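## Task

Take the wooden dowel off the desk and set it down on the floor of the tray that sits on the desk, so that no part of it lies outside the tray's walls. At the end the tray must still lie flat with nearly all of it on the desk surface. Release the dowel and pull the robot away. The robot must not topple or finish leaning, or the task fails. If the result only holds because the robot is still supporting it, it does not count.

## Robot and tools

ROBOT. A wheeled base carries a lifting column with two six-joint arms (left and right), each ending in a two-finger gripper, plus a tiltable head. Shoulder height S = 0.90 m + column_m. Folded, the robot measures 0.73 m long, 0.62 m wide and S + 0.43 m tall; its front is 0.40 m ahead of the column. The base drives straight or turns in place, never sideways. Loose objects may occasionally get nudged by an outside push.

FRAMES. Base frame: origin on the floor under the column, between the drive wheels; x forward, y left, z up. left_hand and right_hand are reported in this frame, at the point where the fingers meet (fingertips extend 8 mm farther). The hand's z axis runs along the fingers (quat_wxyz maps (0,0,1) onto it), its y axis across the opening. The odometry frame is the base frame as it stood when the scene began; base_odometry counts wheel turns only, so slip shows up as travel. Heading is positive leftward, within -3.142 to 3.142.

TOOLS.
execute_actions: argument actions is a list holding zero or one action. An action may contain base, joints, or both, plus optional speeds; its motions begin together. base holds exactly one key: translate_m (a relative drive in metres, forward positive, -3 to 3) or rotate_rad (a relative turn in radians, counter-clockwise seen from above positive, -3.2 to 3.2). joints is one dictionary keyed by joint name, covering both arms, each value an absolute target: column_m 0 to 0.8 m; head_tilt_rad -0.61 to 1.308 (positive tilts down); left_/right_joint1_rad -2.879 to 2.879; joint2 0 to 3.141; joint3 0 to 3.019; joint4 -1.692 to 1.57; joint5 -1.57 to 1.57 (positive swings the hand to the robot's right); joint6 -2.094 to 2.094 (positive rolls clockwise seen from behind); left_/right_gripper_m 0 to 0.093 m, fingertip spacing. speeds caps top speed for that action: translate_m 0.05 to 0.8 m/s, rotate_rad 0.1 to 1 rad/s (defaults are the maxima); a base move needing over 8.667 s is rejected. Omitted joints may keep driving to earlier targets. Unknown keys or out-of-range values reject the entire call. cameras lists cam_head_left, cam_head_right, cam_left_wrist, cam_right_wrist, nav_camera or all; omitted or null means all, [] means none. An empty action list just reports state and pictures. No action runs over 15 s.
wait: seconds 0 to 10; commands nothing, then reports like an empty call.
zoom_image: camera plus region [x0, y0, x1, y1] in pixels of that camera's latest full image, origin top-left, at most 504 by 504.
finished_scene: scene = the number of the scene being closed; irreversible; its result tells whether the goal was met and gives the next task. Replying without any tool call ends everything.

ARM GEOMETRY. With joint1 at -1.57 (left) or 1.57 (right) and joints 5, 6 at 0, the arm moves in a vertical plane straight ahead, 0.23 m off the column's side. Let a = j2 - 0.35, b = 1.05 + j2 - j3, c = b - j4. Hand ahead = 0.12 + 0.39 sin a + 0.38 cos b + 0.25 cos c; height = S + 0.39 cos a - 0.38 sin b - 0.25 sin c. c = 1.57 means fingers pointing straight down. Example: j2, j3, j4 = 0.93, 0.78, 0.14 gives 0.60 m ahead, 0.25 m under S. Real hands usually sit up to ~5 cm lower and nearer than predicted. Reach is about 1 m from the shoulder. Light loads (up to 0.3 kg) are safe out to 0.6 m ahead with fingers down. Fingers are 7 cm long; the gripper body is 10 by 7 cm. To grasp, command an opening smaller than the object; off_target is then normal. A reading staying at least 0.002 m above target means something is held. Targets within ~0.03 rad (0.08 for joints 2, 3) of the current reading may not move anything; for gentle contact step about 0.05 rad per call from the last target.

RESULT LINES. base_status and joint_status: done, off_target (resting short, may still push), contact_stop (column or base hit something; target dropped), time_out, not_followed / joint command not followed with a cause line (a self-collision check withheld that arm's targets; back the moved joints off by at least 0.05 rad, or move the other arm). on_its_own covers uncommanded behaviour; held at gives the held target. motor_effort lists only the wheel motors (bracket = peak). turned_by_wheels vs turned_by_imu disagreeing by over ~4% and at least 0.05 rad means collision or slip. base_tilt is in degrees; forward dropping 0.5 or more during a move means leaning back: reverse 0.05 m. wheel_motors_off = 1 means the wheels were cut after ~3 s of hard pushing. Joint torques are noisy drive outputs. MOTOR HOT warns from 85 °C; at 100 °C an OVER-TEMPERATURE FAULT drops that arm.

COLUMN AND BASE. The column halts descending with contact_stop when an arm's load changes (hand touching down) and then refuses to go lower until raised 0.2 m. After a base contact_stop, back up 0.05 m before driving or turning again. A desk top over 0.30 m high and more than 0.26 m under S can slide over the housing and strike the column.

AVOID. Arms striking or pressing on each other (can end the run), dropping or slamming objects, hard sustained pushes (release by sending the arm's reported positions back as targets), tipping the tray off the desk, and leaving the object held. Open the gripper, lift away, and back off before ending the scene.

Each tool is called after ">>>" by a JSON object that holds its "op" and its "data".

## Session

>>> {"op": "execute_actions", "data": {"actions": []}}

Scene clock: 0.00 s.
Joint torques (N m, as the arm reports them, + toward a larger angle): no reading
base_odometry: x=+0.000 y=+0.000 heading=+0.000 (m, m, rad; odometry frame)
turned_by_wheels: +0.000 (rad since the last result)
turned_by_imu: +0.000 (rad since the last result)
base_tilt: forward=+0.3 right=+0.0 (deg)
base_status: not commanded
joint_positions: column_m=+0.555 head_tilt_rad=+0.859 left_joint1_rad=-1.599 left_joint2_rad=+0.892 left_joint3_rad=+0.421 left_joint4_rad=-0.962 left_joint5_rad=-0.039 left_joint6_rad=-0.035 left_gripper_m=+0.094 right_joint1_rad=+1.550 right_joint2_rad=+0.856 right_joint3_rad=+0.425 right_joint4_rad=-0.909 right_joint5_rad=+0.000 right_joint6_rad=-0.100 right_gripper_m=+0.094
joint_status: not commanded
wheel_motors_off: 0
motor_effort: left_wheel=+1 right_wheel=+4 (%)
left_hand: x=+0.1500 y=+0.2254 z=+1.2535 quat_wxyz=(+0.439, -0.005, -0.898, -0.018) (m; base frame)
right_hand: x=+0.1676 y=-0.2302 z=+1.2443 quat_wxyz=(+0.397, +0.038, -0.917, -0.014) (m; base frame)
pictures: cam_head_left, cam_head_right, cam_left_wrist, cam_right_wrist, nav_camera
Images, in order (width x height): cam_head_left 504x504, cam_head_right 504x504, cam_left_wrist 616x616, cam_right_wrist 616x616, nav_camera 504x504.

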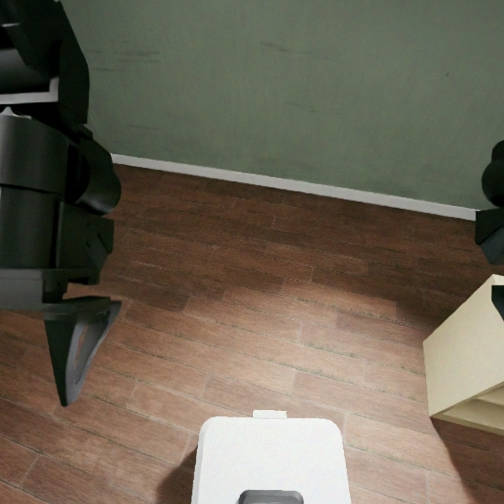

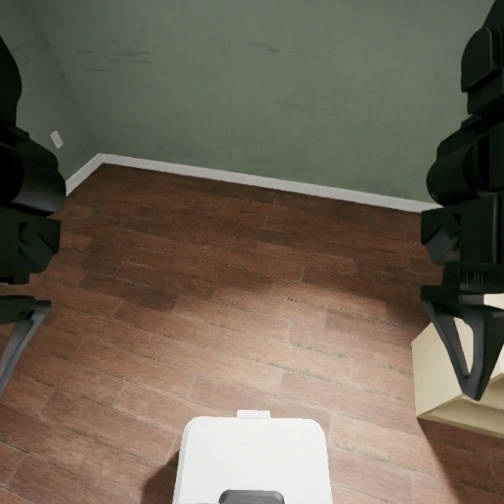

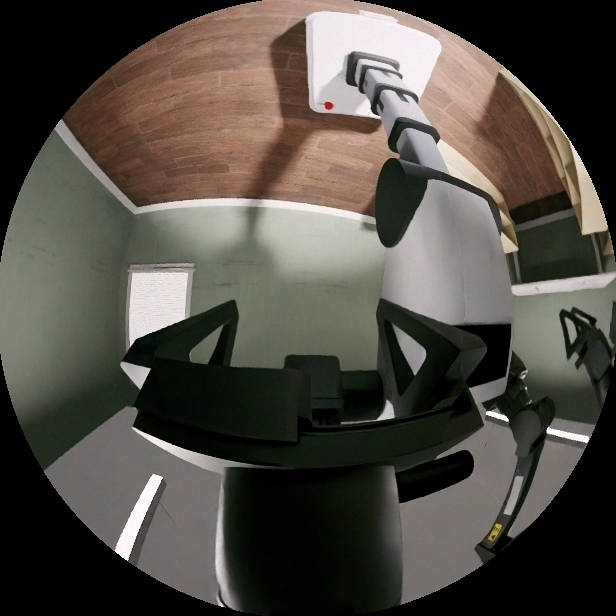

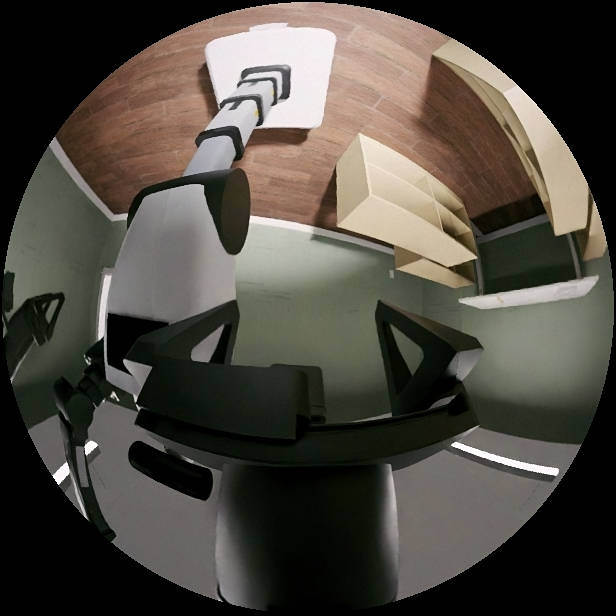

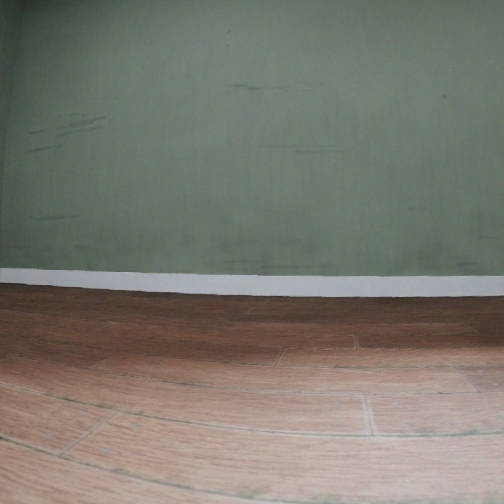

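>>> {"op": "execute_actions", "data": {"actions": [{"base":{"translate_m":0.17},"joints":{"head_tilt_rad":0.8}}], "cameras": []}}

>>> {"op": "execute_actions", "data": {"actions": [{"base":{"rotate_rad":-1.84}}], "cameras": ["cam_head_left","cam_head_right","nav_camera"]}}

Scene clock: 7.90 s.
Joint torques (N m, as the arm reports them, + toward a larger angle): left_arm=[ 1.2  -9.1  -0.67 -1.05 -0.04 -0.03] | right_arm=[-1.06 -5.66 -0.6  -0.86 -0.13  0.12]
base_odometry: x=+0.170 y=+0.000 heading=+0.001 (m, m, rad; odometry frame)
turned_by_wheels: +0.001 (rad since the last result)
turned_by_imu: -0.001 (rad since the last result)
base_tilt: forward=+0.5 right=+0.0 (deg)
base_status: done
joint_positions: column_m=+0.555 head_tilt_rad=+0.815 left_joint1_rad=-1.599 left_joint2_rad=+0.892 left_joint3_rad=+0.422 left_joint4_rad=-0.962 left_joint5_rad=-0.039 left_joint6_rad=-0.035 left_gripper_m=+0.094 right_joint1_rad=+1.550 right_joint2_rad=+0.855 right_joint3_rad=+0.426 right_joint4_rad=-0.909 right_joint5_rad=+0.000 right_joint6_rad=-0.100 right_gripper_m=+0.094
joint_status: all done
wheel_motors_off: 0
motor_effort: left_wheel=+2(42) right_wheel=-1(54) (%)
left_hand: x=+0.1502 y=+0.2254 z=+1.2534 quat_wxyz=(+0.439, -0.005, -0.899, -0.018) (m; base frame)
right_hand: x=+0.1683 y=-0.2302 z=+1.2442 quat_wxyz=(+0.396, +0.038, -0.917, -0.014) (m; base frame)
pictures: none
No camera images: the call's "cameras" was empty. Leave "cameras" out to get every camera's image.

Scene clock: 11.20 s.
Joint torques (N m, as the arm reports them, + toward a larger angle): left_arm=[ 1.24 -8.93 -0.68 -1.04 -0.05  0.  ] | right_arm=[-2.05 -5.25 -0.62 -0.94 -0.07  0.09]
base_odometry: x=+0.170 y=+0.000 heading=-1.838 (m, m, rad; odometry frame)
turned_by_wheels: -1.839 (rad since the last result)
turned_by_imu: -1.810 (rad since the last result)
base_tilt: forward=+0.4 right=+0.1 (deg)
base_status: done
joint_positions: column_m=+0.555 head_tilt_rad=+0.815 left_joint1_rad=-1.599 left_joint2_rad=+0.892 left_joint3_rad=+0.422 left_joint4_rad=-0.962 left_joint5_rad=-0.039 left_joint6_rad=-0.035 left_gripper_m=+0.094 right_joint1_rad=+1.550 right_joint2_rad=+0.855 right_joint3_rad=+0.426 right_joint4_rad=-0.909 right_joint5_rad=+0.000 right_joint6_rad=-0.100 right_gripper_m=+0.094
joint_status: not commanded
wheel_motors_off: 0
motor_effort: left_wheel=+4(45) right_wheel=-4(51) (%)
left_hand: x=+0.1502 y=+0.2254 z=+1.2534 quat_wxyz=(+0.439, -0.005, -0.899, -0.018) (m; base frame)
right_hand: x=+0.1683 y=-0.2302 z=+1.2442 quat_wxyz=(+0.396, +0.038, -0.917, -0.014) (m; base frame)
pictures: cam_head_left, cam_head_right, nav_camera
Images, in order (width x height): cam_head_left 504x504, cam_head_right 504x504, nav_camera 504x504.

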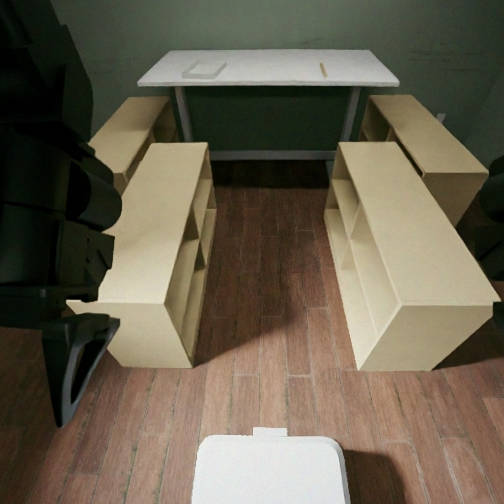

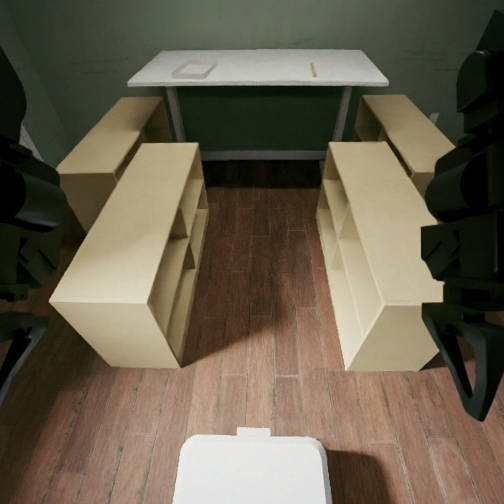

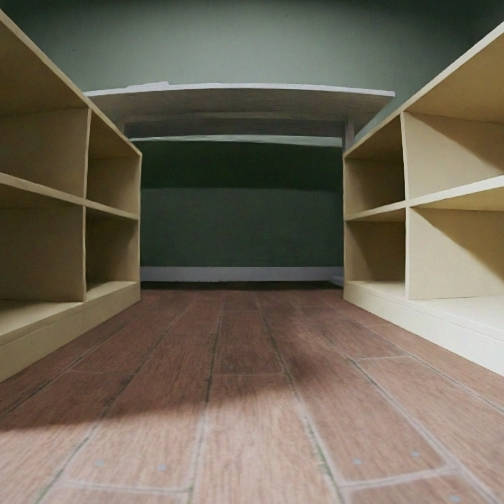

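>>> {"op": "execute_actions", "data": {"actions": [{"base":{"rotate_rad":-0.035}}], "cameras": []}}

>>> {"op": "execute_actions", "data": {"actions": [{"base":{"translate_m":1.55},"joints":{"column_m":0.62,"head_tilt_rad":0.95,"right_joint1_rad":1.33,"right_joint2_rad":1.33,"right_joint3_rad":1.2,"right_joint4_rad":-0.39,"right_joint5_rad":-0.2,"right_joint6_rad":-0.15,"right_gripper_m":0.055}}], "cameras": ["cam_head_left","cam_head_right","cam_right_wrist"]}}

Scene clock: 19.40 s.
Joint torques (N m, as the arm reports them, + toward a larger angle): left_arm=[ 1.08 -9.17 -0.61 -1.04 -0.06  0.  ] | right_arm=[-2.04 -5.66 -0.89 -1.06 -0.07  0.17]
base_odometry: x=+0.170 y=+0.000 heading=-1.872 (m, m, rad; odometry frame)
turned_by_wheels: -0.034 (rad since the last result)
turned_by_imu: -0.035 (rad since the last result)
base_tilt: forward=+0.3 right=+0.0 (deg)
base_status: done
joint_positions: column_m=+0.555 head_tilt_rad=+0.815 left_joint1_rad=-1.599 left_joint2_rad=+0.892 left_joint3_rad=+0.422 left_joint4_rad=-0.962 left_joint5_rad=-0.039 left_joint6_rad=-0.035 left_gripper_m=+0.094 right_joint1_rad=+1.550 right_joint2_rad=+0.855 right_joint3_rad=+0.426 right_joint4_rad=-0.909 right_joint5_rad=+0.000 right_joint6_rad=-0.100 right_gripper_m=+0.094
joint_status: not commanded
wheel_motors_off: 0
motor_effort: left_wheel=+4(29) right_wheel=-3(26) (%)
left_hand: x=+0.1502 y=+0.2254 z=+1.2534 quat_wxyz=(+0.439, -0.005, -0.899, -0.018) (m; base frame)
right_hand: x=+0.1683 y=-0.2302 z=+1.2442 quat_wxyz=(+0.396, +0.038, -0.917, -0.014) (m; base frame)
pictures: none
No camera images: the call's "cameras" was empty. Leave "cameras" out to get every camera's image.

Scene clock: 23.60 s.
Joint torques (N m, as the arm reports them, + toward a larger angle): left_arm=[ 1.38 -9.19 -0.76 -1.09 -0.05 -0.01] | right_arm=[ -4.55 -14.71   4.81   0.79  -0.22   0.04]
base_odometry: x=-0.291 y=-1.480 heading=-1.873 (m, m, rad; odometry frame)
turned_by_wheels: -0.001 (rad since the last result)
turned_by_imu: -0.002 (rad since the last result)
base_tilt: forward=+0.6 right=+0.1 (deg)
base_status: done
joint_positions: column_m=+0.620 head_tilt_rad=+0.951 left_joint1_rad=-1.599 left_joint2_rad=+0.892 left_joint3_rad=+0.421 left_joint4_rad=-0.962 left_joint5_rad=-0.039 left_joint6_rad=-0.035 left_gripper_m=+0.094 right_joint1_rad=+1.329 right_joint2_rad=+1.328 right_joint3_rad=+1.188 right_joint4_rad=-0.395 right_joint5_rad=-0.197 right_joint6_rad=-0.144 right_gripper_m=+0.055
joint_status: all done
wheel_motors_off: 0
motor_effort: left_wheel=-2(58) right_wheel=+1(55) (%)
left_hand: x=+0.1500 y=+0.2254 z=+1.3187 quat_wxyz=(+0.439, -0.005, -0.898, -0.018) (m; base frame)
right_hand: x=+0.5794 y=-0.3325 z=+1.1469 quat_wxyz=(+0.000, +0.011, -1.000, +0.006) (m; base frame)
pictures: cam_head_left, cam_head_right, cam_right_wrist
Images, in order (width x height): cam_head_left 504x504, cam_head_right 504x504, cam_right_wrist 616x616.

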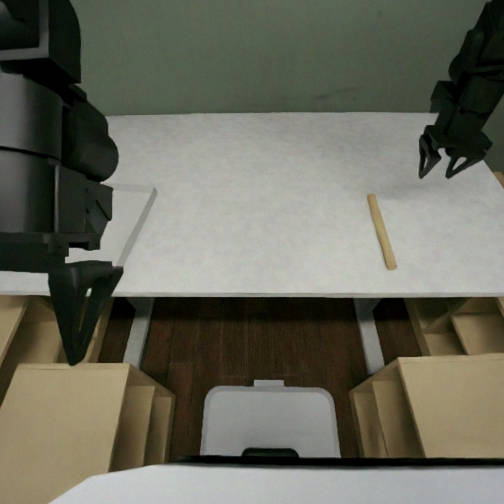

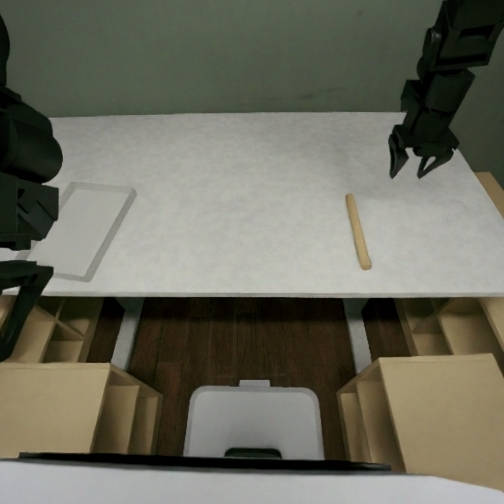

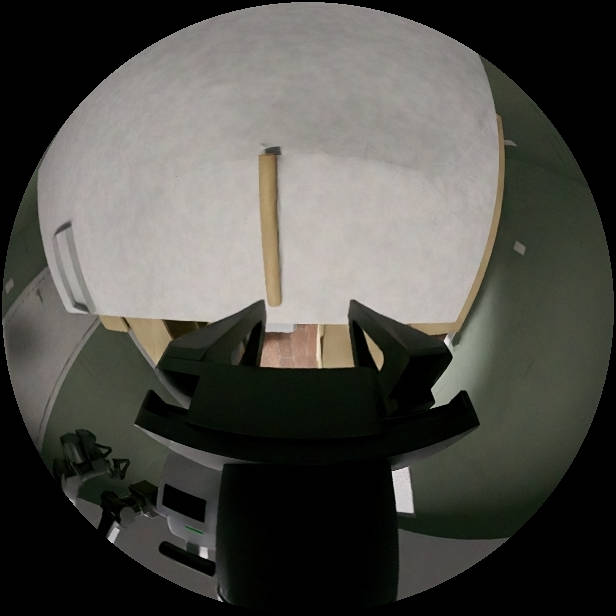

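>>> {"op": "execute_actions", "data": {"actions": [{"joints":{"column_m":0.5,"right_joint1_rad":1.46,"right_joint5_rad":-0.09,"right_joint6_rad":-0.07,"right_gripper_m":0.065}}], "cameras": ["cam_head_left","cam_head_right","cam_right_wrist"]}}

Scene clock: 32.27 s.
Joint torques (N m, as the arm reports them, + toward a larger angle): left_arm=[ 1.39 -9.22 -0.66 -1.14 -0.06 -0.01] | right_arm=[ -2.49 -14.98   4.91   0.55   0.04   0.17]
base_odometry: x=-0.291 y=-1.480 heading=-1.873 (m, m, rad; odometry frame)
turned_by_wheels: +0.000 (rad since the last result)
turned_by_imu: -0.002 (rad since the last result)
base_tilt: forward=+0.3 right=+0.0 (deg)
base_status: not commanded
joint_positions: column_m=+0.500 head_tilt_rad=+0.951 left_joint1_rad=-1.599 left_joint2_rad=+0.892 left_joint3_rad=+0.421 left_joint4_rad=-0.962 left_joint5_rad=-0.039 left_joint6_rad=-0.035 left_gripper_m=+0.094 right_joint1_rad=+1.472 right_joint2_rad=+1.328 right_joint3_rad=+1.188 right_joint4_rad=-0.395 right_joint5_rad=-0.093 right_joint6_rad=-0.076 right_gripper_m=+0.065
joint_status: all done
wheel_motors_off: 0
motor_effort: left_wheel=-3(3) right_wheel=+3(3) (%)
left_hand: x=+0.1500 y=+0.2254 z=+1.1988 quat_wxyz=(+0.439, -0.005, -0.898, -0.018) (m; base frame)
right_hand: x=+0.5832 y=-0.2674 z=+1.0177 quat_wxyz=(+0.004, +0.013, -1.000, -0.004) (m; base frame)
pictures: cam_head_left, cam_head_right, cam_right_wrist
Images, in order (width x height): cam_head_left 504x504, cam_head_right 504x504, cam_right_wrist 616x616.

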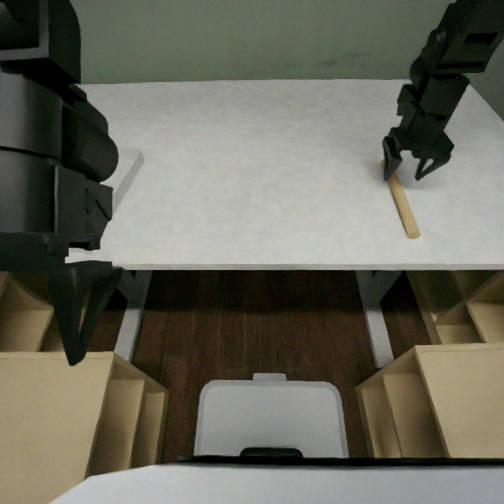

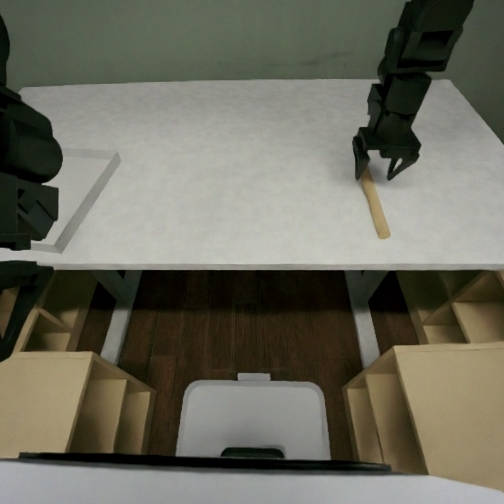

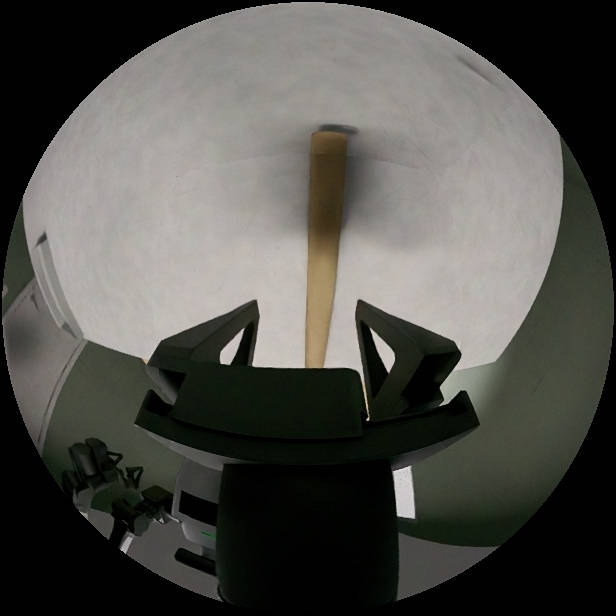

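>>> {"op": "execute_actions", "data": {"actions": [{"joints":{"column_m":0.455,"right_joint5_rad":-0.05,"right_joint6_rad":-0.02}}], "cameras": ["cam_head_left","cam_right_wrist"]}}

Scene clock: 37.03 s.
Joint torques (N m, as the arm reports them, + toward a larger angle): left_arm=[ 1.47 -9.16 -0.7  -1.16 -0.04 -0.01] | right_arm=[ -2.61 -15.34   4.87   0.56   0.04   0.15]
base_odometry: x=-0.291 y=-1.480 heading=-1.873 (m, m, rad; odometry frame)
turned_by_wheels: +0.000 (rad since the last result)
turned_by_imu: -0.002 (rad since the last result)
base_tilt: forward=+0.4 right=+0.0 (deg)
base_status: not commanded
joint_positions: column_m=+0.455 head_tilt_rad=+0.951 left_joint1_rad=-1.599 left_joint2_rad=+0.892 left_joint3_rad=+0.421 left_joint4_rad=-0.962 left_joint5_rad=-0.039 left_joint6_rad=-0.035 left_gripper_m=+0.094 right_joint1_rad=+1.472 right_joint2_rad=+1.328 right_joint3_rad=+1.188 right_joint4_rad=-0.395 right_joint5_rad=-0.053 right_joint6_rad=-0.028 right_gripper_m=+0.065
joint_status: all done
wheel_motors_off: 0
motor_effort: left_wheel=-3(3) right_wheel=+3(3) (%)
left_hand: x=+0.1500 y=+0.2254 z=+1.1538 quat_wxyz=(+0.439, -0.005, -0.898, -0.018) (m; base frame)
right_hand: x=+0.5829 y=-0.2744 z=+0.9728 quat_wxyz=(+0.005, -0.011, -1.000, +0.016) (m; base frame)
pictures: cam_head_left, cam_right_wrist
Images, in order (width x height): cam_head_left 504x504, cam_right_wrist 616x616.

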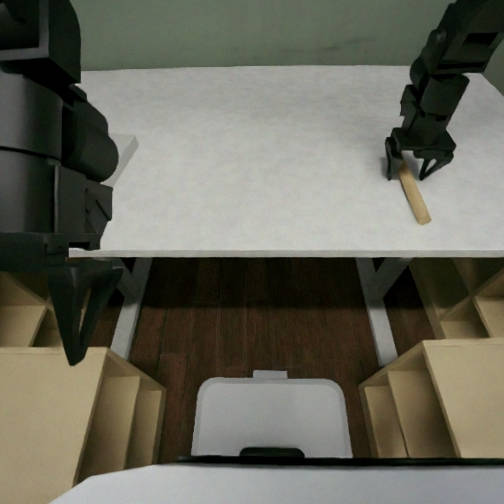

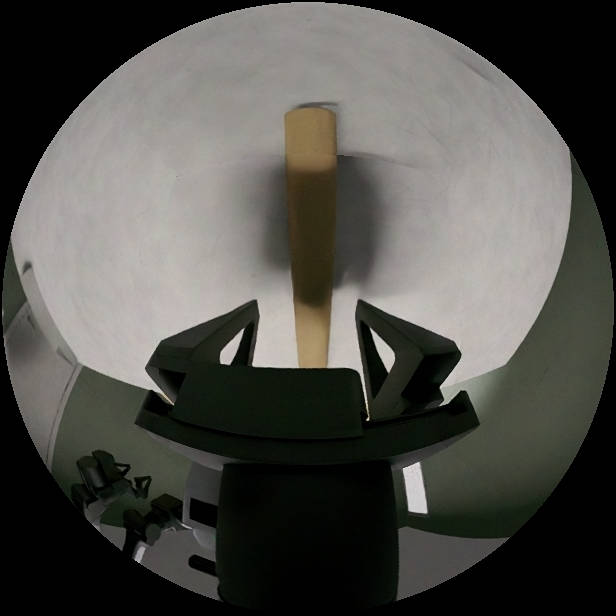

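>>> {"op": "execute_actions", "data": {"actions": [{"joints":{"column_m":0.445}}], "cameras": ["cam_right_wrist"]}}

>>> {"op": "execute_actions", "data": {"actions": [{"joints":{"right_gripper_m":0.012}}], "cameras": ["cam_right_wrist"]}}

>>> {"op": "execute_actions", "data": {"actions": [{"joints":{"column_m":0.52,"head_tilt_rad":1.05}}], "cameras": ["cam_head_left","cam_right_wrist"]}}

Scene clock: 45.10 s.
Joint torques (N m, as the arm reports them, + toward a larger angle): left_arm=[ 1.41 -8.92 -0.63 -1.05 -0.05 -0.01] | right_arm=[ -1.95 -14.44   5.08   0.65   0.02   0.16]
base_odometry: x=-0.291 y=-1.480 heading=-1.873 (m, m, rad; odometry frame)
turned_by_wheels: +0.000 (rad since the last result)
turned_by_imu: -0.002 (rad since the last result)
base_tilt: forward=+0.4 right=+0.1 (deg)
base_status: not commanded
joint_positions: column_m=+0.445 head_tilt_rad=+0.951 left_joint1_rad=-1.599 left_joint2_rad=+0.892 left_joint3_rad=+0.421 left_joint4_rad=-0.962 left_joint5_rad=-0.039 left_joint6_rad=-0.035 left_gripper_m=+0.094 right_joint1_rad=+1.471 right_joint2_rad=+1.321 right_joint3_rad=+1.188 right_joint4_rad=-0.395 right_joint5_rad=-0.053 right_joint6_rad=-0.028 right_gripper_m=+0.065
joint_status: all done
wheel_motors_off: 0
motor_effort: left_wheel=-3(4) right_wheel=+3(4) (%)
left_hand: x=+0.1500 y=+0.2254 z=+1.1438 quat_wxyz=(+0.439, -0.005, -0.898, -0.018) (m; base frame)
right_hand: x=+0.5855 y=-0.2748 z=+0.9662 quat_wxyz=(+0.002, -0.011, -1.000, +0.017) (m; base frame)
pictures: cam_right_wrist
Images, in order (width x height): cam_right_wrist 616x616.

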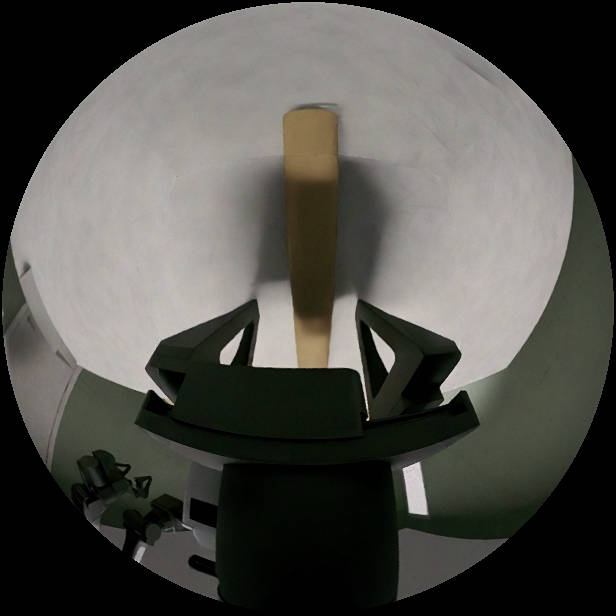

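Scene clock: 45.70 s.
Joint torques (N m, as the arm reports them, + toward a larger angle): left_arm=[ 1.26 -9.13 -0.58 -1.06 -0.03  0.01] | right_arm=[ -1.72 -14.11   5.14   0.68   0.03   0.18]
base_odometry: x=-0.291 y=-1.480 heading=-1.873 (m, m, rad; odometry frame)
turned_by_wheels: +0.000 (rad since the last result)
turned_by_imu: +0.000 (rad since the last result)
base_tilt: forward=+0.4 right=+0.1 (deg)
base_status: not commanded
joint_positions: column_m=+0.445 head_tilt_rad=+0.951 left_joint1_rad=-1.599 left_joint2_rad=+0.892 left_joint3_rad=+0.421 left_joint4_rad=-0.962 left_joint5_rad=-0.039 left_joint6_rad=-0.035 left_gripper_m=+0.094 right_joint1_rad=+1.471 right_joint2_rad=+1.321 right_joint3_rad=+1.188 right_joint4_rad=-0.395 right_joint5_rad=-0.052 right_joint6_rad=-0.027 right_gripper_m=+0.022
joint_status: right_gripper_m off_target (ended at +0.022, target +0.012)
wheel_motors_off: 0
motor_effort: left_wheel=-3(3) right_wheel=+3(3) (%)
left_hand: x=+0.1500 y=+0.2254 z=+1.1438 quat_wxyz=(+0.439, -0.005, -0.898, -0.018) (m; base frame)
right_hand: x=+0.5855 y=-0.2749 z=+0.9662 quat_wxyz=(+0.002, -0.012, -1.000, +0.017) (m; base frame)
pictures: cam_right_wrist
Images, in order (width x height): cam_right_wrist 616x616.

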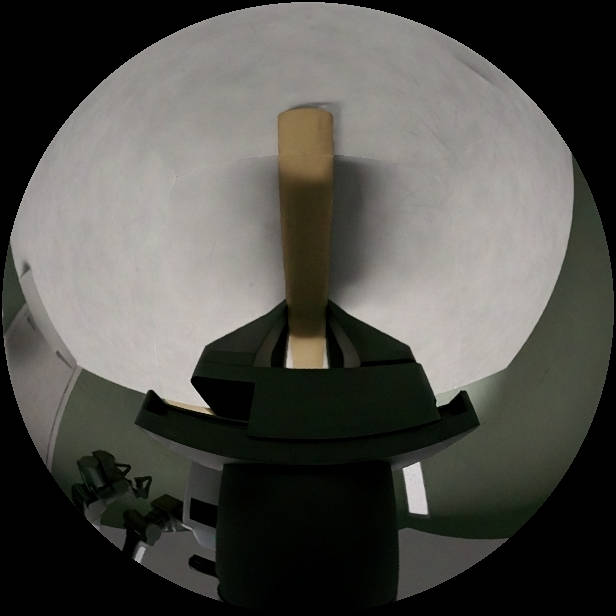

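Scene clock: 47.27 s.
Joint torques (N m, as the arm reports them, + toward a larger angle): left_arm=[ 1.12 -8.94 -0.53 -1.11 -0.03 -0.01] | right_arm=[ -3.34 -14.9    5.05   0.53   0.01   0.15]
base_odometry: x=-0.291 y=-1.480 heading=-1.873 (m, m, rad; odometry frame)
turned_by_wheels: +0.000 (rad since the last result)
turned_by_imu: -0.001 (rad since the last result)
base_tilt: forward=+0.4 right=+0.0 (deg)
base_status: not commanded
joint_positions: column_m=+0.520 head_tilt_rad=+1.049 left_joint1_rad=-1.599 left_joint2_rad=+0.892 left_joint3_rad=+0.421 left_joint4_rad=-0.962 left_joint5_rad=-0.039 left_joint6_rad=-0.035 left_gripper_m=+0.094 right_joint1_rad=+1.471 right_joint2_rad=+1.324 right_joint3_rad=+1.188 right_joint4_rad=-0.395 right_joint5_rad=-0.052 right_joint6_rad=-0.027 right_gripper_m=+0.022
joint_status: all done
wheel_motors_off: 0
motor_effort: left_wheel=-3(4) right_wheel=+3(3) (%)
left_hand: x=+0.1500 y=+0.2254 z=+1.2187 quat_wxyz=(+0.439, -0.005, -0.898, -0.018) (m; base frame)
right_hand: x=+0.5844 y=-0.2750 z=+1.0397 quat_wxyz=(+0.003, -0.012, -1.000, +0.017) (m; base frame)
pictures: cam_head_left, cam_right_wrist
Images, in order (width x height): cam_head_left 504x504, cam_right_wrist 616x616.

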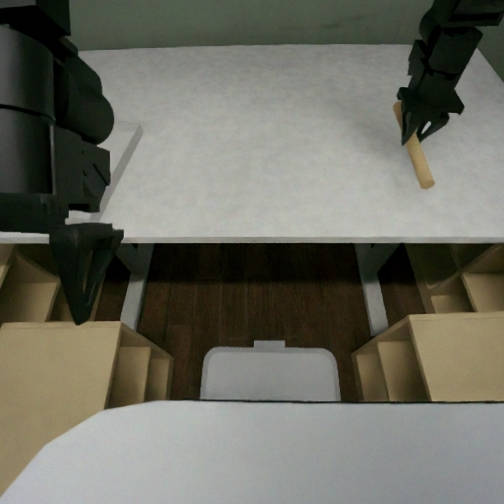

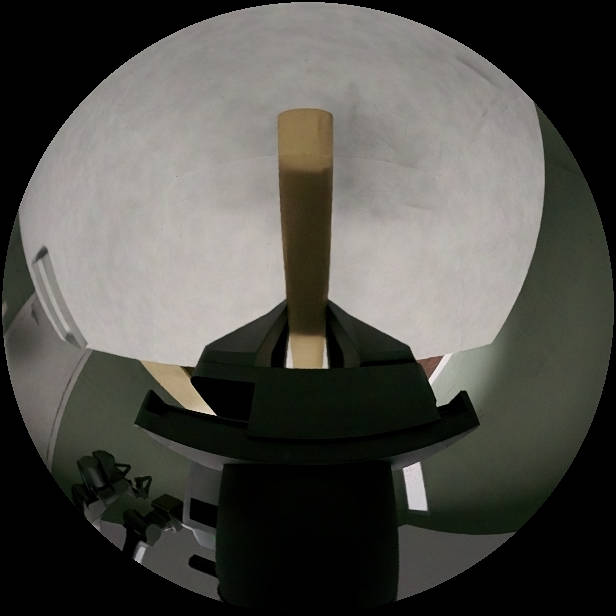

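>>> {"op": "execute_actions", "data": {"actions": [{"base":{"rotate_rad":0.52},"speeds":{"rotate_rad":0.5},"joints":{"column_m":0.54,"head_tilt_rad":0.9,"right_joint1_rad":2.1,"right_joint2_rad":1.62,"right_joint3_rad":1.84,"right_joint4_rad":-0.66,"right_joint5_rad":0.36,"right_joint6_rad":0.88}}], "cameras": ["cam_head_left","cam_head_right","cam_right_wrist"]}}

Scene clock: 61.37 s.
Joint torques (N m, as the arm reports them, + toward a larger angle): left_arm=[ 1.35 -9.21 -0.7  -1.07 -0.04 -0.02] | right_arm=[  4.59 -17.81   7.88   0.15  -0.05   0.21]
base_odometry: x=-0.291 y=-1.480 heading=-1.354 (m, m, rad; odometry frame)
turned_by_wheels: +0.519 (rad since the last result)
turned_by_imu: +0.505 (rad since the last result)
base_tilt: forward=+0.2 right=+0.0 (deg)
base_status: done
joint_positions: column_m=+0.540 head_tilt_rad=+0.915 left_joint1_rad=-1.599 left_joint2_rad=+0.892 left_joint3_rad=+0.421 left_joint4_rad=-0.962 left_joint5_rad=-0.039 left_joint6_rad=-0.035 left_gripper_m=+0.094 right_joint1_rad=+2.117 right_joint2_rad=+1.621 right_joint3_rad=+1.825 right_joint4_rad=-0.651 right_joint5_rad=+0.358 right_joint6_rad=+0.871 right_gripper_m=+0.022
joint_status: all done
wheel_motors_off: 0
motor_effort: left_wheel=-4(65) right_wheel=+4(44) (%)
left_hand: x=+0.1500 y=+0.2254 z=+1.2387 quat_wxyz=(+0.439, -0.005, -0.898, -0.018) (m; base frame)
right_hand: x=+0.7294 y=+0.0837 z=+1.0951 quat_wxyz=(-0.027, -0.311, -0.946, -0.082) (m; base frame)
pictures: cam_head_left, cam_head_right, cam_right_wrist
Images, in order (width x height): cam_head_left 504x504, cam_head_right 504x504, cam_right_wrist 616x616.

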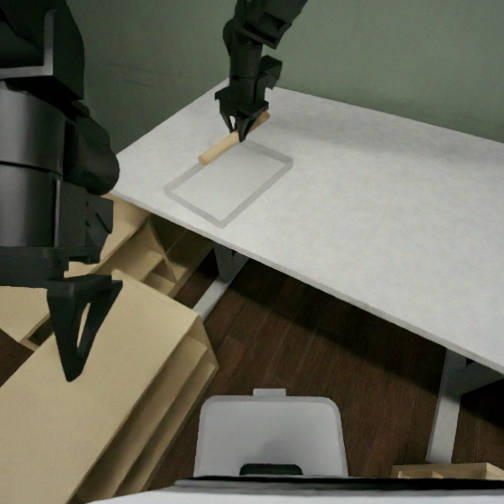

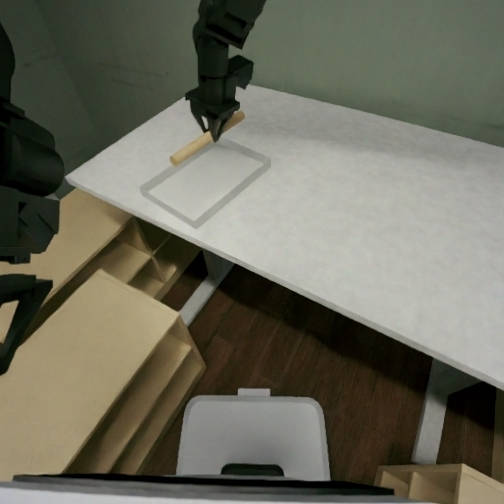

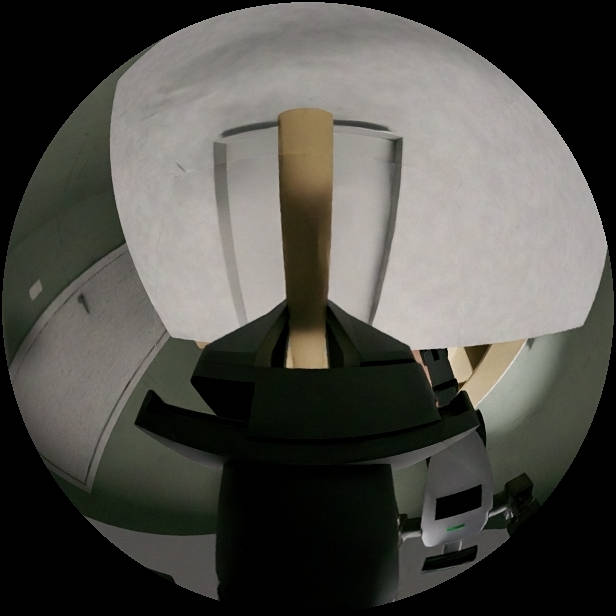

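>>> {"op": "execute_actions", "data": {"actions": [{"base":{"rotate_rad":0.055},"speeds":{"rotate_rad":0.2},"joints":{"column_m":0.47,"right_joint6_rad":0.93}}], "cameras": ["cam_head_right","cam_right_wrist"]}}

>>> {"op": "zoom_image", "data": {"camera": "cam_head_right", "region": [120,70,320,230]}}

Scene clock: 68.57 s.
Joint torques (N m, as the arm reports them, + toward a larger angle): left_arm=[ 1.23 -9.17 -0.62 -1.08 -0.03 -0.02] | right_arm=[  5.09 -18.12   8.03   0.16  -0.08   0.17]
base_odometry: x=-0.291 y=-1.480 heading=-1.300 (m, m, rad; odometry frame)
turned_by_wheels: +0.054 (rad since the last result)
turned_by_imu: +0.051 (rad since the last result)
base_tilt: forward=+0.3 right=+0.1 (deg)
base_status: done
joint_positions: column_m=+0.470 head_tilt_rad=+0.914 left_joint1_rad=-1.599 left_joint2_rad=+0.892 left_joint3_rad=+0.421 left_joint4_rad=-0.962 left_joint5_rad=-0.039 left_joint6_rad=-0.035 left_gripper_m=+0.094 right_joint1_rad=+2.110 right_joint2_rad=+1.620 right_joint3_rad=+1.825 right_joint4_rad=-0.651 right_joint5_rad=+0.359 right_joint6_rad=+0.922 right_gripper_m=+0.022
joint_status: all done
wheel_motors_off: 0
motor_effort: left_wheel=-6(31) right_wheel=+6(26) (%)
left_hand: x=+0.1500 y=+0.2254 z=+1.1688 quat_wxyz=(+0.439, -0.005, -0.898, -0.018) (m; base frame)
right_hand: x=+0.7306 y=+0.0797 z=+1.0238 quat_wxyz=(-0.026, -0.337, -0.938, -0.080) (m; base frame)
pictures: cam_head_right, cam_right_wrist
Images, in order (width x height): cam_head_right 504x504, cam_right_wrist 616x616.

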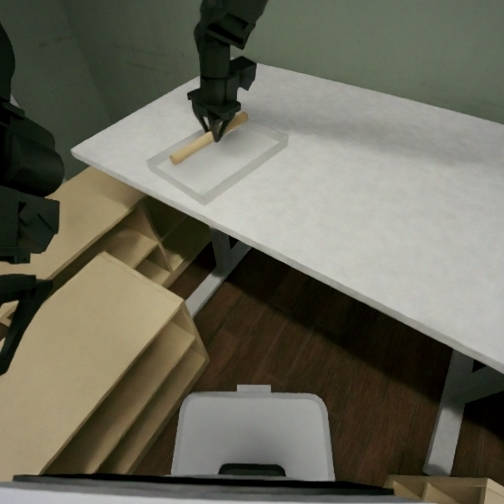

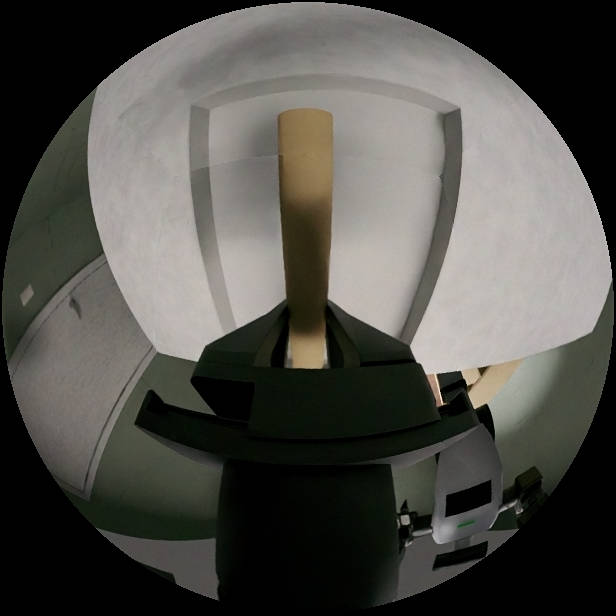

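Region (120, 70, 320, 230) of cam_head_right's 504x504 image, scaled by 2.520, with more detail than that image has; it fills the top 403 rows of this view, and the rest is white.

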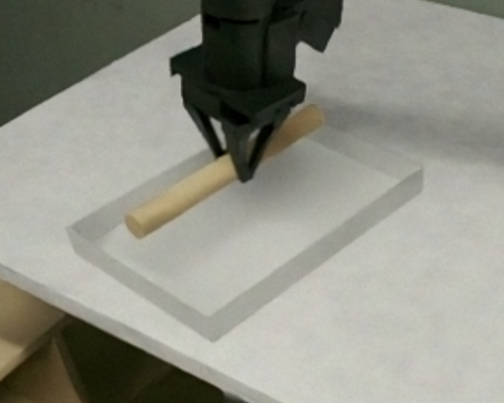

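>>> {"op": "execute_actions", "data": {"actions": [{"joints":{"column_m":0.43}}], "cameras": ["cam_head_right","cam_right_wrist"]}}

>>> {"op": "zoom_image", "data": {"camera": "cam_head_right", "region": [120,70,320,230]}}

Scene clock: 72.83 s.
Joint torques (N m, as the arm reports them, + toward a larger angle): left_arm=[ 1.33 -9.27 -0.63 -1.04 -0.06 -0.01] | right_arm=[  5.25 -18.05   8.34   0.09   0.     0.2 ]
base_odometry: x=-0.291 y=-1.480 heading=-1.300 (m, m, rad; odometry frame)
turned_by_wheels: +0.000 (rad since the last result)
turned_by_imu: -0.002 (rad since the last result)
base_tilt: forward=+0.3 right=+0.1 (deg)
base_status: not commanded
joint_positions: column_m=+0.430 head_tilt_rad=+0.914 left_joint1_rad=-1.599 left_joint2_rad=+0.892 left_joint3_rad=+0.421 left_joint4_rad=-0.962 left_joint5_rad=-0.039 left_joint6_rad=-0.035 left_gripper_m=+0.094 right_joint1_rad=+2.110 right_joint2_rad=+1.620 right_joint3_rad=+1.825 right_joint4_rad=-0.651 right_joint5_rad=+0.359 right_joint6_rad=+0.922 right_gripper_m=+0.022
joint_status: all done
wheel_motors_off: 0
motor_effort: left_wheel=-8(8) right_wheel=+7(7) (%)
left_hand: x=+0.1500 y=+0.2254 z=+1.1288 quat_wxyz=(+0.439, -0.005, -0.898, -0.018) (m; base frame)
right_hand: x=+0.7306 y=+0.0797 z=+0.9838 quat_wxyz=(-0.026, -0.337, -0.938, -0.080) (m; base frame)
pictures: cam_head_right, cam_right_wrist
Images, in order (width x height): cam_head_right 504x504, cam_right_wrist 616x616.

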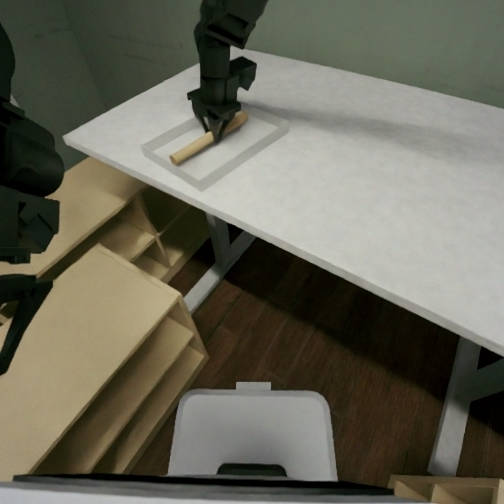

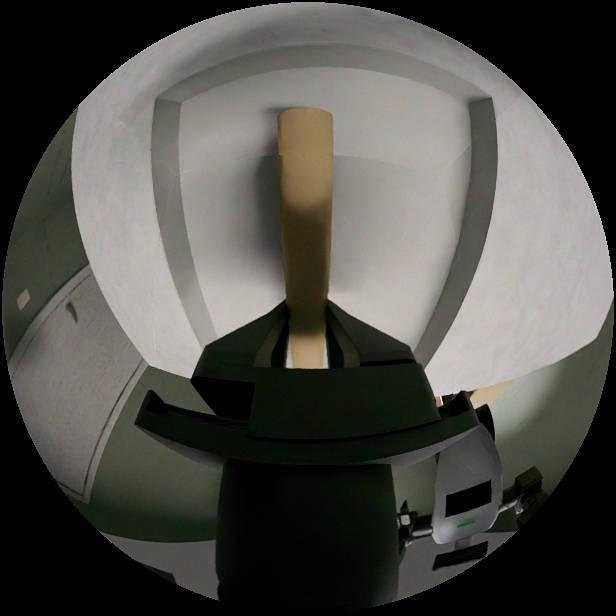

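Region (120, 70, 320, 230) of cam_head_right's 504x504 image, scaled by 2.520, with more detail than that image has; it fills the top 403 rows of this view, and the rest is white.

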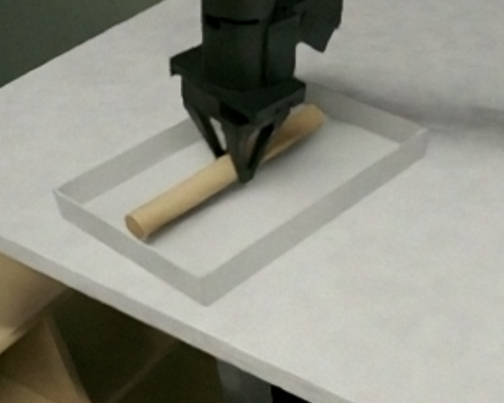

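>>> {"op": "execute_actions", "data": {"actions": [{"joints":{"column_m":0.423}}], "cameras": []}}

>>> {"op": "execute_actions", "data": {"actions": [{"joints":{"right_gripper_m":0.045}}], "cameras": []}}

>>> {"op": "execute_actions", "data": {"actions": [{"joints":{"column_m":0.5}}], "cameras": ["cam_head_right","cam_right_wrist"]}}

Scene clock: 78.83 s.
Joint torques (N m, as the arm reports them, + toward a larger angle): left_arm=[ 1.2  -9.33 -0.69 -1.   -0.03  0.  ] | right_arm=[  5.09 -18.48   8.16   0.02  -0.11   0.19]
base_odometry: x=-0.291 y=-1.480 heading=-1.300 (m, m, rad; odometry frame)
turned_by_wheels: +0.000 (rad since the last result)
turned_by_imu: -0.002 (rad since the last result)
base_tilt: forward=+0.4 right=+0.0 (deg)
base_status: not commanded
joint_positions: column_m=+0.423 head_tilt_rad=+0.914 left_joint1_rad=-1.599 left_joint2_rad=+0.892 left_joint3_rad=+0.421 left_joint4_rad=-0.962 left_joint5_rad=-0.039 left_joint6_rad=-0.035 left_gripper_m=+0.094 right_joint1_rad=+2.110 right_joint2_rad=+1.621 right_joint3_rad=+1.825 right_joint4_rad=-0.651 right_joint5_rad=+0.359 right_joint6_rad=+0.922 right_gripper_m=+0.022
joint_status: all done
wheel_motors_off: 0
motor_effort: left_wheel=-8(9) right_wheel=+7(8) (%)
left_hand: x=+0.1500 y=+0.2254 z=+1.1218 quat_wxyz=(+0.439, -0.005, -0.898, -0.018) (m; base frame)
right_hand: x=+0.7304 y=+0.0797 z=+0.9765 quat_wxyz=(-0.026, -0.337, -0.938, -0.080) (m; base frame)
pictures: none
No camera images: the call's "cameras" was empty. Leave "cameras" out to get every camera's image.

Scene clock: 79.37 s.
Joint torques (N m, as the arm reports them, + toward a larger angle): left_arm=[ 1.41 -9.11 -0.57 -1.06 -0.03 -0.02] | right_arm=[  5.16 -18.35   7.86   0.05  -0.1    0.21]
base_odometry: x=-0.291 y=-1.480 heading=-1.300 (m, m, rad; odometry frame)
turned_by_wheels: +0.000 (rad since the last result)
turned_by_imu: +0.000 (rad since the last result)
base_tilt: forward=+0.4 right=+0.1 (deg)
base_status: not commanded
joint_positions: column_m=+0.423 head_tilt_rad=+0.914 left_joint1_rad=-1.599 left_joint2_rad=+0.892 left_joint3_rad=+0.421 left_joint4_rad=-0.962 left_joint5_rad=-0.039 left_joint6_rad=-0.035 left_gripper_m=+0.094 right_joint1_rad=+2.110 right_joint2_rad=+1.621 right_joint3_rad=+1.825 right_joint4_rad=-0.651 right_joint5_rad=+0.359 right_joint6_rad=+0.922 right_gripper_m=+0.045
joint_status: all done
wheel_motors_off: 0
motor_effort: left_wheel=-8(8) right_wheel=+7(7) (%)
left_hand: x=+0.1500 y=+0.2254 z=+1.1218 quat_wxyz=(+0.439, -0.005, -0.898, -0.018) (m; base frame)
right_hand: x=+0.7304 y=+0.0797 z=+0.9765 quat_wxyz=(-0.026, -0.337, -0.938, -0.080) (m; base frame)
pictures: none
No camera images: the call's "cameras" was empty. Leave "cameras" out to get every camera's image.

Scene clock: 80.97 s.
Joint torques (N m, as the arm reports them, + toward a larger angle): left_arm=[ 1.18 -9.04 -0.69 -1.09 -0.04 -0.01] | right_arm=[  4.05 -17.1    7.99   0.1   -0.07   0.2 ]
base_odometry: x=-0.291 y=-1.480 heading=-1.300 (m, m, rad; odometry frame)
turned_by_wheels: +0.000 (rad since the last result)
turned_by_imu: -0.001 (rad since the last result)
base_tilt: forward=+0.3 right=+0.0 (deg)
base_status: not commanded
joint_positions: column_m=+0.500 head_tilt_rad=+0.914 left_joint1_rad=-1.599 left_joint2_rad=+0.892 left_joint3_rad=+0.421 left_joint4_rad=-0.962 left_joint5_rad=-0.039 left_joint6_rad=-0.035 left_gripper_m=+0.094 right_joint1_rad=+2.110 right_joint2_rad=+1.621 right_joint3_rad=+1.825 right_joint4_rad=-0.651 right_joint5_rad=+0.359 right_joint6_rad=+0.922 right_gripper_m=+0.045
joint_status: all done
wheel_motors_off: 0
motor_effort: left_wheel=-9(9) right_wheel=+8(8) (%)
left_hand: x=+0.1500 y=+0.2254 z=+1.1987 quat_wxyz=(+0.439, -0.005, -0.898, -0.018) (m; base frame)
right_hand: x=+0.7304 y=+0.0797 z=+1.0534 quat_wxyz=(-0.026, -0.337, -0.938, -0.080) (m; base frame)
pictures: cam_head_right, cam_right_wrist
Images, in order (width x height): cam_head_right 504x504, cam_right_wrist 616x616.

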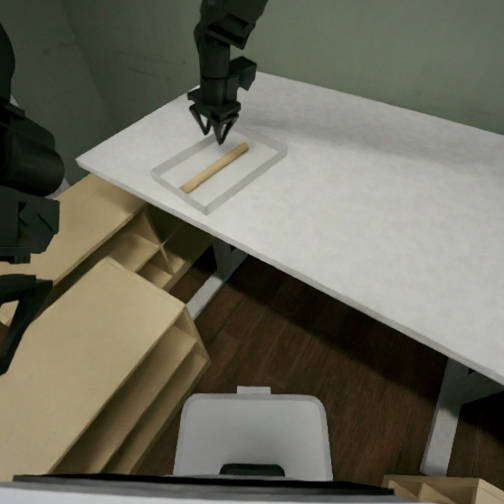

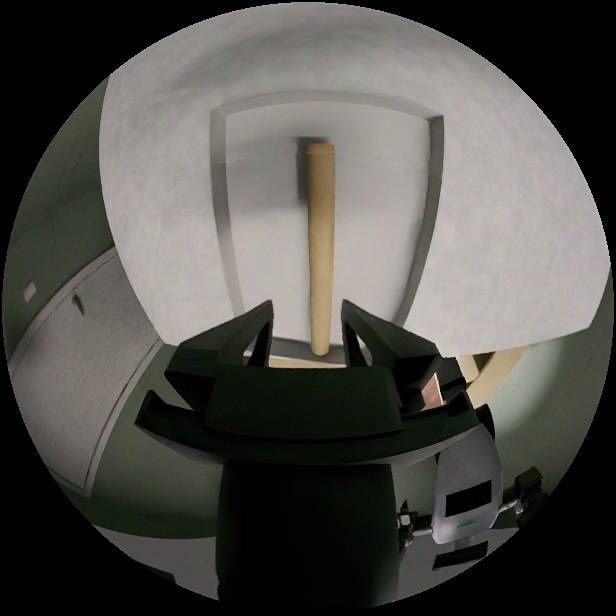

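>>> {"op": "execute_actions", "data": {"actions": [{"base":{"rotate_rad":-0.56},"joints":{"column_m":0.6,"right_joint1_rad":1.57,"right_joint2_rad":0.9,"right_joint3_rad":1.0,"right_joint4_rad":-0.65,"right_joint5_rad":0,"right_joint6_rad":0}}], "cameras": []}}

>>> {"op": "execute_actions", "data": {"actions": [{"base":{"translate_m":-0.3},"joints":{"head_tilt_rad":0.8,"right_joint3_rad":0.42,"right_joint4_rad":-0.95}}], "cameras": ["cam_head_right"]}}

Scene clock: 88.10 s.
Joint torques (N m, as the arm reports them, + toward a larger angle): left_arm=[ 1.2  -9.27 -0.7  -1.08 -0.05  0.  ] | right_arm=[ -0.01 -12.     6.46   0.39  -0.17   0.05]
base_odometry: x=-0.291 y=-1.480 heading=-1.858 (m, m, rad; odometry frame)
turned_by_wheels: -0.558 (rad since the last result)
turned_by_imu: -0.549 (rad since the last result)
base_tilt: forward=+0.5 right=+0.1 (deg)
base_status: done
joint_positions: column_m=+0.600 head_tilt_rad=+0.914 left_joint1_rad=-1.599 left_joint2_rad=+0.892 left_joint3_rad=+0.421 left_joint4_rad=-0.962 left_joint5_rad=-0.039 left_joint6_rad=-0.035 left_gripper_m=+0.094 right_joint1_rad=+1.561 right_joint2_rad=+0.901 right_joint3_rad=+0.995 right_joint4_rad=-0.651 right_joint5_rad=+0.002 right_joint6_rad=+0.009 right_gripper_m=+0.045
joint_status: all done
wheel_motors_off: 0
motor_effort: left_wheel=+1(45) right_wheel=+0(28) (%)
left_hand: x=+0.1500 y=+0.2254 z=+1.2987 quat_wxyz=(+0.439, -0.005, -0.898, -0.018) (m; base frame)
right_hand: x=+0.5399 y=-0.2302 z=+1.2722 quat_wxyz=(+0.016, -0.007, -1.000, +0.006) (m; base frame)
pictures: none
No camera images: the call's "cameras" was empty. Leave "cameras" out to get every camera's image.

Scene clock: 90.13 s.
Joint torques (N m, as the arm reports them, + toward a larger angle): left_arm=[ 1.32 -8.92 -0.44 -1.07 -0.05 -0.01] | right_arm=[-0.4  -5.12 -0.66 -1.3  -0.23  0.07]
base_odometry: x=-0.206 y=-1.192 heading=-1.857 (m, m, rad; odometry frame)
turned_by_wheels: +0.001 (rad since the last result)
turned_by_imu: +0.000 (rad since the last result)
base_tilt: forward=+0.4 right=+0.2 (deg)
base_status: done
joint_positions: column_m=+0.600 head_tilt_rad=+0.815 left_joint1_rad=-1.599 left_joint2_rad=+0.892 left_joint3_rad=+0.418 left_joint4_rad=-0.962 left_joint5_rad=-0.039 left_joint6_rad=-0.035 left_gripper_m=+0.094 right_joint1_rad=+1.561 right_joint2_rad=+0.899 right_joint3_rad=+0.414 right_joint4_rad=-0.943 right_joint5_rad=+0.002 right_joint6_rad=+0.009 right_gripper_m=+0.045
joint_status: all done
wheel_motors_off: 0
motor_effort: left_wheel=+2(48) right_wheel=-1(53) (%)
left_hand: x=+0.1483 y=+0.2254 z=+1.2993 quat_wxyz=(+0.440, -0.005, -0.898, -0.018) (m; base frame)
right_hand: x=+0.1476 y=-0.2280 z=+1.2960 quat_wxyz=(+0.437, -0.008, -0.899, +0.006) (m; base frame)
pictures: cam_head_right
Images, in order (width x height): cam_head_right 504x504.

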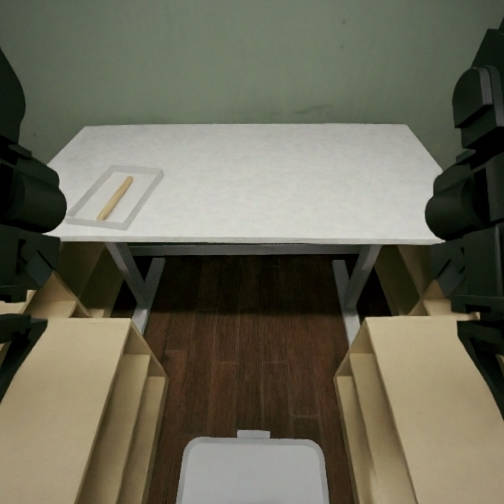

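>>> {"op": "finished_scene", "data": {"scene": 2}}

The scene is finished: the task was done.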